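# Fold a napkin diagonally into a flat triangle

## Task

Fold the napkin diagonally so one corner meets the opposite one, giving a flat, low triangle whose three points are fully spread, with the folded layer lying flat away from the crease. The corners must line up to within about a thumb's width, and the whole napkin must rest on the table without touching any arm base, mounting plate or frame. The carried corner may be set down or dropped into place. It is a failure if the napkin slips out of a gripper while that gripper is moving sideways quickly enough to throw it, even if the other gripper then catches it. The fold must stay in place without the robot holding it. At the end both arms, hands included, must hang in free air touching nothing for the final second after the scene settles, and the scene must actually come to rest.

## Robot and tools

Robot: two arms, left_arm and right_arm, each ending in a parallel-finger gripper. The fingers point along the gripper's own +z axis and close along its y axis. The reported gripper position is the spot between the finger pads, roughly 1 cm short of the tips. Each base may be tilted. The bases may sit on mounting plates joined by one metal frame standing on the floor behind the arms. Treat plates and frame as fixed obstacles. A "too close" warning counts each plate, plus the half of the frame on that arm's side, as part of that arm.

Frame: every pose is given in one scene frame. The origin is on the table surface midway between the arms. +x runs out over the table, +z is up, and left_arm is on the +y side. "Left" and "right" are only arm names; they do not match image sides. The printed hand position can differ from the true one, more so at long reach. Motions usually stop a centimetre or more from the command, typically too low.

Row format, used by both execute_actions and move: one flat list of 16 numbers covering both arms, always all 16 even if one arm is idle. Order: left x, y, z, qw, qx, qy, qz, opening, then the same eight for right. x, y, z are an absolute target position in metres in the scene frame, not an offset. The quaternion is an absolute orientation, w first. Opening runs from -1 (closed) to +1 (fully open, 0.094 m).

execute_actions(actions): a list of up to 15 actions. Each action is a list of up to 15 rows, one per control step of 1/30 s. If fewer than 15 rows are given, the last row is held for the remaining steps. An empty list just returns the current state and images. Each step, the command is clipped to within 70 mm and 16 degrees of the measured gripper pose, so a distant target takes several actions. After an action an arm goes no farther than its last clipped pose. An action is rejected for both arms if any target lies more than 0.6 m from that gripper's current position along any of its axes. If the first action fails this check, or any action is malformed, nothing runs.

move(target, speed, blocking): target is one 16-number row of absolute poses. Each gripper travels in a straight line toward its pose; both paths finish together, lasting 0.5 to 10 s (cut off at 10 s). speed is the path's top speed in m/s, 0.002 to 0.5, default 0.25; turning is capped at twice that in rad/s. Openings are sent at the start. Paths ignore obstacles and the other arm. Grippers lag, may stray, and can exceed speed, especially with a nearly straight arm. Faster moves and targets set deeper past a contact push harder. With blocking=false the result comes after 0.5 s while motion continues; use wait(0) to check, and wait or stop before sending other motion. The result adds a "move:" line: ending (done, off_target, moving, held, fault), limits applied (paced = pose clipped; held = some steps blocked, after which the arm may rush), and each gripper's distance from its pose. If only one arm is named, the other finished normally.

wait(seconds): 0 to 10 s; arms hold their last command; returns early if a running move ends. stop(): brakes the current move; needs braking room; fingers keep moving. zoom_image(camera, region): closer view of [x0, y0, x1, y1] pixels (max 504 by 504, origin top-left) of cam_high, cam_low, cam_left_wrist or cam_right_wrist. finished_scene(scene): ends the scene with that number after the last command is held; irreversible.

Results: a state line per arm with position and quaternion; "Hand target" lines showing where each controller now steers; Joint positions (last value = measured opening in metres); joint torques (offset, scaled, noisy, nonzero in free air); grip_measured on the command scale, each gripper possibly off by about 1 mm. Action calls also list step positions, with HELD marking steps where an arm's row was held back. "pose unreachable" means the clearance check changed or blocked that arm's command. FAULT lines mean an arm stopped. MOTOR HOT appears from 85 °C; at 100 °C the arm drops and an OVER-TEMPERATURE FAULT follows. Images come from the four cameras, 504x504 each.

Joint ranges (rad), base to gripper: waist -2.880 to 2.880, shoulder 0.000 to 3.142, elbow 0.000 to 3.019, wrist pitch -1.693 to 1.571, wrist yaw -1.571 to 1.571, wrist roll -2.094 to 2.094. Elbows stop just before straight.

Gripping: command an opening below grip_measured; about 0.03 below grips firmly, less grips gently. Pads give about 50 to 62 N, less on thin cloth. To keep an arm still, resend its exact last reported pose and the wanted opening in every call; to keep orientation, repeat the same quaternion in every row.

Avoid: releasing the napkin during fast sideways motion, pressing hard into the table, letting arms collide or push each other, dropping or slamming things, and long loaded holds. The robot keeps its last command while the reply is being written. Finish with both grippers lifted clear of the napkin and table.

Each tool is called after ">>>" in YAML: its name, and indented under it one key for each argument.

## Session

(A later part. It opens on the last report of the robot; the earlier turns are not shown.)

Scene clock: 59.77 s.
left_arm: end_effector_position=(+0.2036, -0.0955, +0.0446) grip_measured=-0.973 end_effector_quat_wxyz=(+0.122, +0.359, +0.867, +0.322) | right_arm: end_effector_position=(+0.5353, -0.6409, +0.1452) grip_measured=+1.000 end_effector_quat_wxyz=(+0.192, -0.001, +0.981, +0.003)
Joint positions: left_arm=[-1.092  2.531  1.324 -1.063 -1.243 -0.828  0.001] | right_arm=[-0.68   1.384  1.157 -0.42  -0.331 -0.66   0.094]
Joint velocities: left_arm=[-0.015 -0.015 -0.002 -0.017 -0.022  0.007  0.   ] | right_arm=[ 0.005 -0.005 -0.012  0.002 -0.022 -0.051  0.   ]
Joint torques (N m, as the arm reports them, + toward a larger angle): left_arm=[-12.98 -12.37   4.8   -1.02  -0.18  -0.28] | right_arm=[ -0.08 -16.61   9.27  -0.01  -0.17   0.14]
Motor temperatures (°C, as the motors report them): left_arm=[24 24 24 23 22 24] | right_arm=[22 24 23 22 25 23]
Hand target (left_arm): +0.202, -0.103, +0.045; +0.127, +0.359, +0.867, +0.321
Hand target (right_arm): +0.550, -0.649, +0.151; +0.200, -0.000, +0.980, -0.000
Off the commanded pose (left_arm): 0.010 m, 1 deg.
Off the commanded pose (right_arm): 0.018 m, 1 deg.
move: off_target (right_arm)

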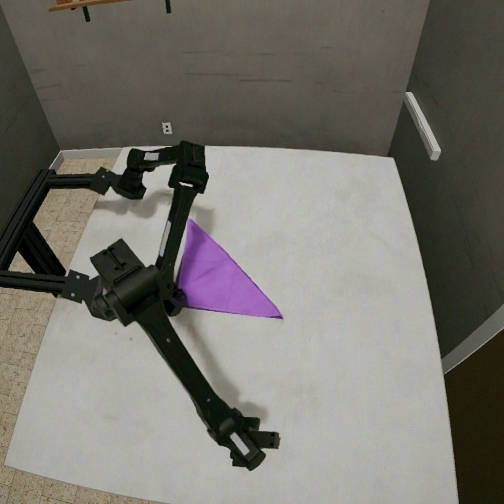

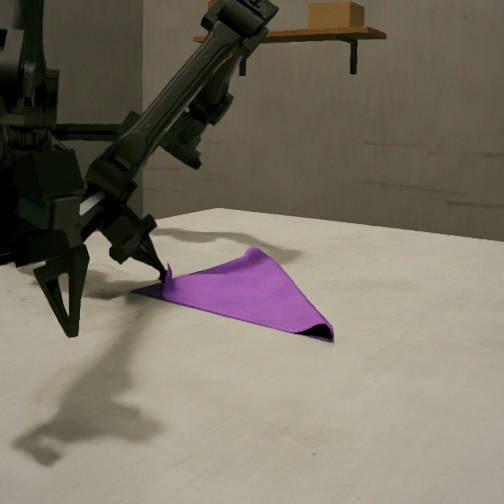

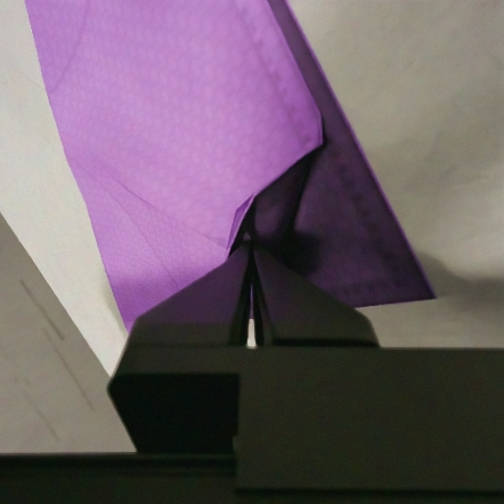

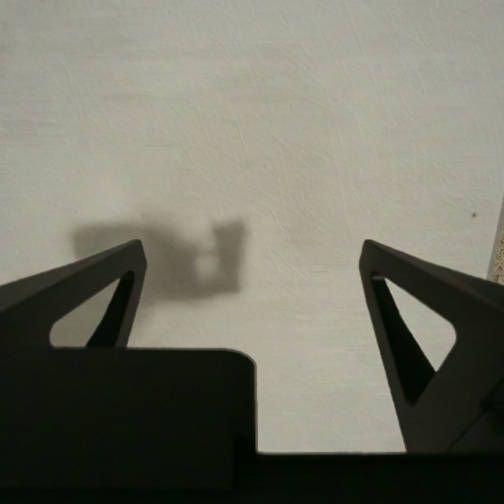

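>>> move:
  target: [0.197,-0.108,0.045,0.131,0.36,0.868,0.316,-0.75,0.55,-0.65,0.15,0.2,0,0.98,0,1]
  speed: 0.02

>>> move:
  target: [0.18,-0.125,0.1,0.131,0.36,0.868,0.316,-0.75,0.55,-0.65,0.15,0.2,0,0.98,0,1]
  speed: 0.04

>>> move:
  target: [0.24,-0.11,0.17,0,0.383,0.924,0,1,0.55,-0.65,0.15,0.2,0,0.98,0,1]

Scene clock: 67.50 s.
left_arm: end_effector_position=(+0.2003, -0.0987, +0.0467) grip_measured=-0.751 end_effector_quat_wxyz=(+0.126, +0.362, +0.866, +0.320) | right_arm: end_effector_position=(+0.5353, -0.6409, +0.1452) grip_measured=+1.000 end_effector_quat_wxyz=(+0.192, -0.001, +0.981, +0.003)
Joint positions: left_arm=[-1.103  2.533  1.324 -1.064 -1.243 -0.832  0.012] | right_arm=[-0.68   1.384  1.157 -0.42  -0.331 -0.66   0.094]
Joint velocities: left_arm=[-0.005  0.015 -0.002 -0.002 -0.037 -0.037 -0.   ] | right_arm=[-0.005 -0.015 -0.017 -0.017 -0.007 -0.022  0.   ]
Joint torques (N m, as the arm reports them, + toward a larger angle): left_arm=[-13.29 -13.11   4.54  -0.57  -0.09  -0.23] | right_arm=[ -0.25 -17.09   9.17  -0.07  -0.19   0.13]
Motor temperatures (°C, as the motors report them): left_arm=[24 24 24 23 23 24] | right_arm=[22 24 23 22 25 23]
Hand target (left_arm): +0.197, -0.108, +0.045; +0.131, +0.360, +0.868, +0.316
Hand target (right_arm): +0.550, -0.649, +0.151; +0.200, -0.000, +0.980, -0.000
Off the commanded pose (left_arm): 0.010 m, 1 deg.
Off the commanded pose (right_arm): 0.018 m, 1 deg.
move: off_target (right_arm)

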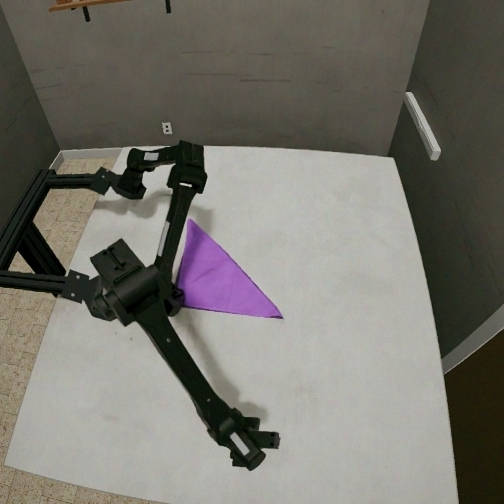

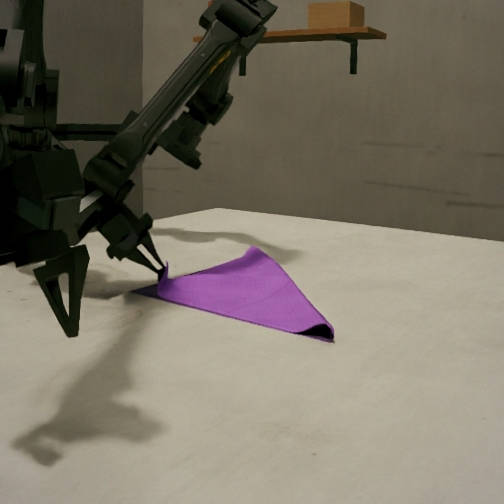

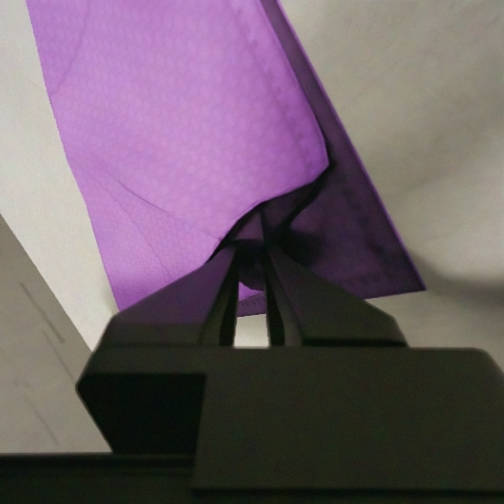

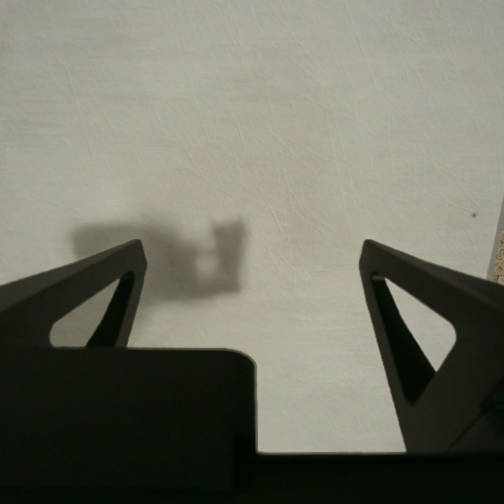

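Scene clock: 69.30 s.
left_arm: end_effector_position=(+0.1856, -0.0991, +0.0643) grip_measured=-0.751 end_effector_quat_wxyz=(+0.118, +0.374, +0.860, +0.325) | right_arm: end_effector_position=(+0.5353, -0.6409, +0.1452) grip_measured=+1.000 end_effector_quat_wxyz=(+0.192, -0.001, +0.981, +0.003)
Joint positions: left_arm=[-1.149  2.533  1.328 -1.182 -1.209 -0.917  0.012] | right_arm=[-0.68   1.384  1.157 -0.42  -0.331 -0.66   0.094]
Joint velocities: left_arm=[-0.015 -0.005 -0.012 -0.017 -0.022 -0.007  0.001] | right_arm=[-0.015 -0.015  0.002  0.002  0.007 -0.022  0.   ]
Joint torques (N m, as the arm reports them, + toward a larger angle): left_arm=[-12.13 -15.56   2.68  -0.58  -0.13  -0.13] | right_arm=[  0.47 -16.8    9.21  -0.06  -0.16   0.09]
Motor temperatures (°C, as the motors report them): left_arm=[24 24 24 23 23 24] | right_arm=[22 24 23 22 25 23]
Hand target (left_arm): +0.186, -0.099, +0.064; +0.118, +0.374, +0.860, +0.325
Hand target (right_arm): +0.550, -0.649, +0.151; +0.200, -0.000, +0.980, -0.000
Off the commanded pose (left_arm): 0.044 m, 3 deg.
Off the commanded pose (right_arm): 0.018 m, 1 deg.
move: held (left_arm), off_target (right_arm); limits=held; held on 30 of 54 steps (left_arm), including the last (left_arm)
pose unreachable (left arm): on one or more control steps of this call, first in action 0 (counted from 0), this arm could not follow its commanded pose, so it was not sent that pose on those steps. On the call's last step it was still not sent that pose. It may still have moved: this result reports where it is.
cause: the commanded pose would bring a part of the arm too close to another arm (this arm's wrist (the part past joint 5) and the other arm's base).

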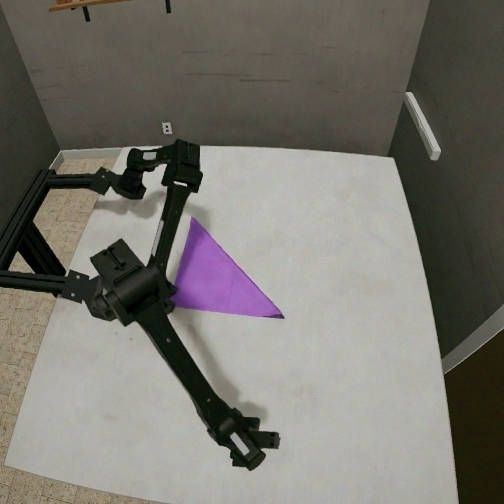

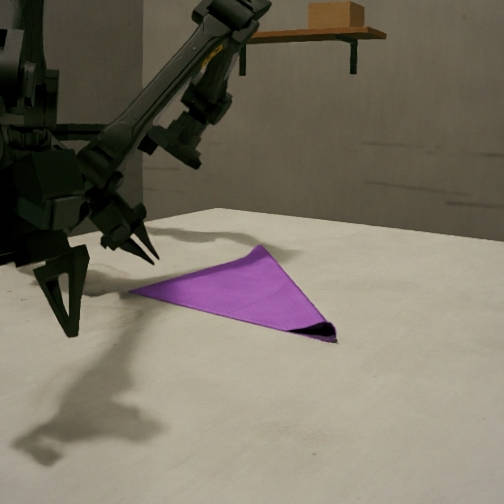

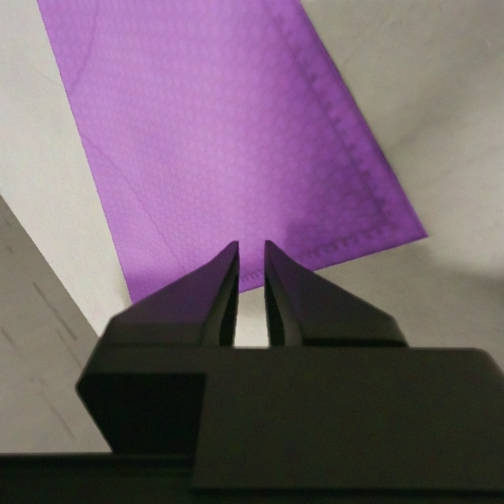

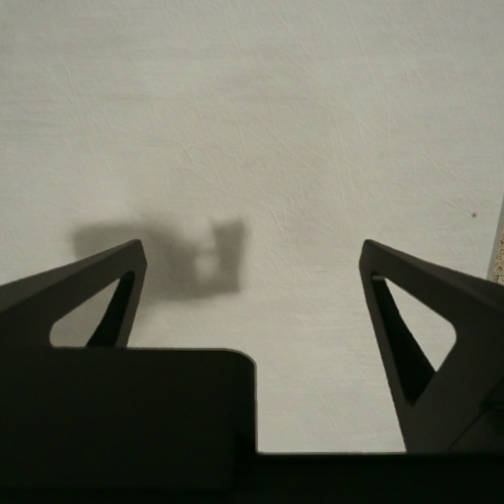

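Scene clock: 71.20 s.
left_arm: end_effector_position=(+0.2379, -0.1154, +0.1752) grip_measured=+1.000 end_effector_quat_wxyz=(+0.006, +0.385, +0.923, -0.005) | right_arm: end_effector_position=(+0.5353, -0.6409, +0.1452) grip_measured=+1.000 end_effector_quat_wxyz=(+0.192, -0.001, +0.981, +0.003)
Joint positions: left_arm=[-1.088  1.948  1.076 -0.728 -0.626 -0.254  0.094] | right_arm=[-0.68   1.384  1.157 -0.42  -0.331 -0.66   0.094]
Joint velocities: left_arm=[ 0.005 -0.015  0.002 -0.017  0.007  0.007  0.   ] | right_arm=[-0.005 -0.005 -0.007  0.007 -0.051 -0.066  0.   ]
Joint torques (N m, as the arm reports them, + toward a larger angle): left_arm=[ -9.16 -11.97   4.85   0.62   0.25  -0.03] | right_arm=[  0.19 -17.38   9.09  -0.09  -0.15   0.12]
Motor temperatures (°C, as the motors report them): left_arm=[24 24 23 23 23 24] | right_arm=[22 24 23 22 25 23]
Hand target (left_arm): +0.238, -0.111, +0.169; +0.003, +0.386, +0.922, -0.004
Hand target (right_arm): +0.550, -0.649, +0.151; +0.200, -0.000, +0.980, -0.000
Off the commanded pose (left_arm): 0.008 m, 1 deg.
Off the commanded pose (right_arm): 0.018 m, 1 deg.
move: off_target (right_arm)

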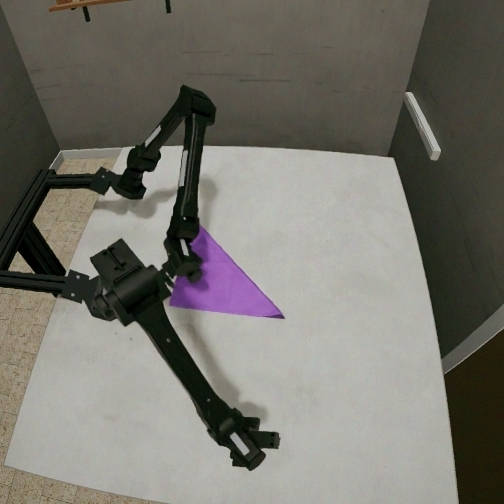

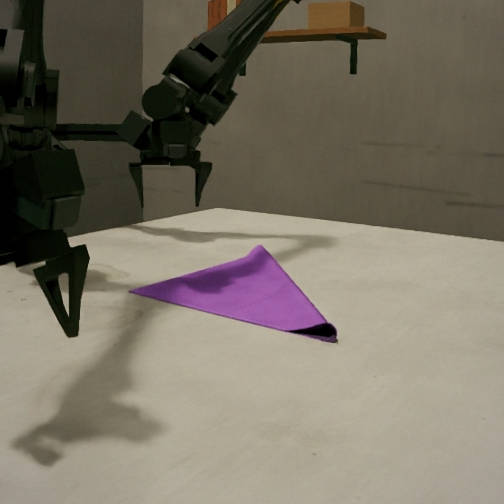

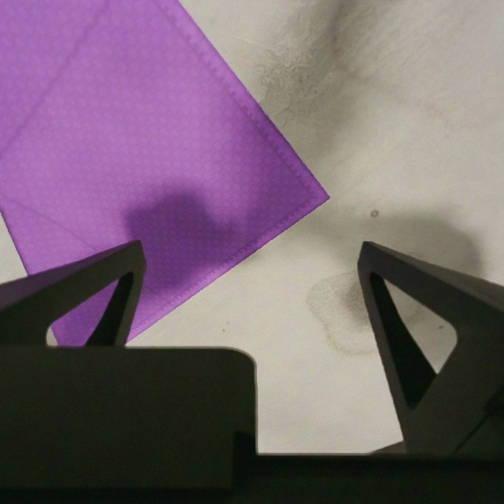

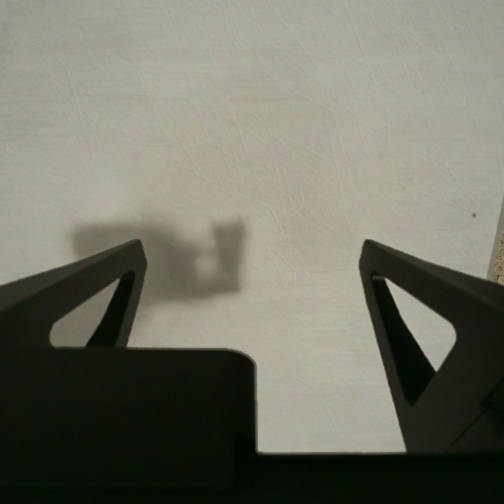

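>>> finished_scene:
  scene: 1

The scene is finished: the task was done.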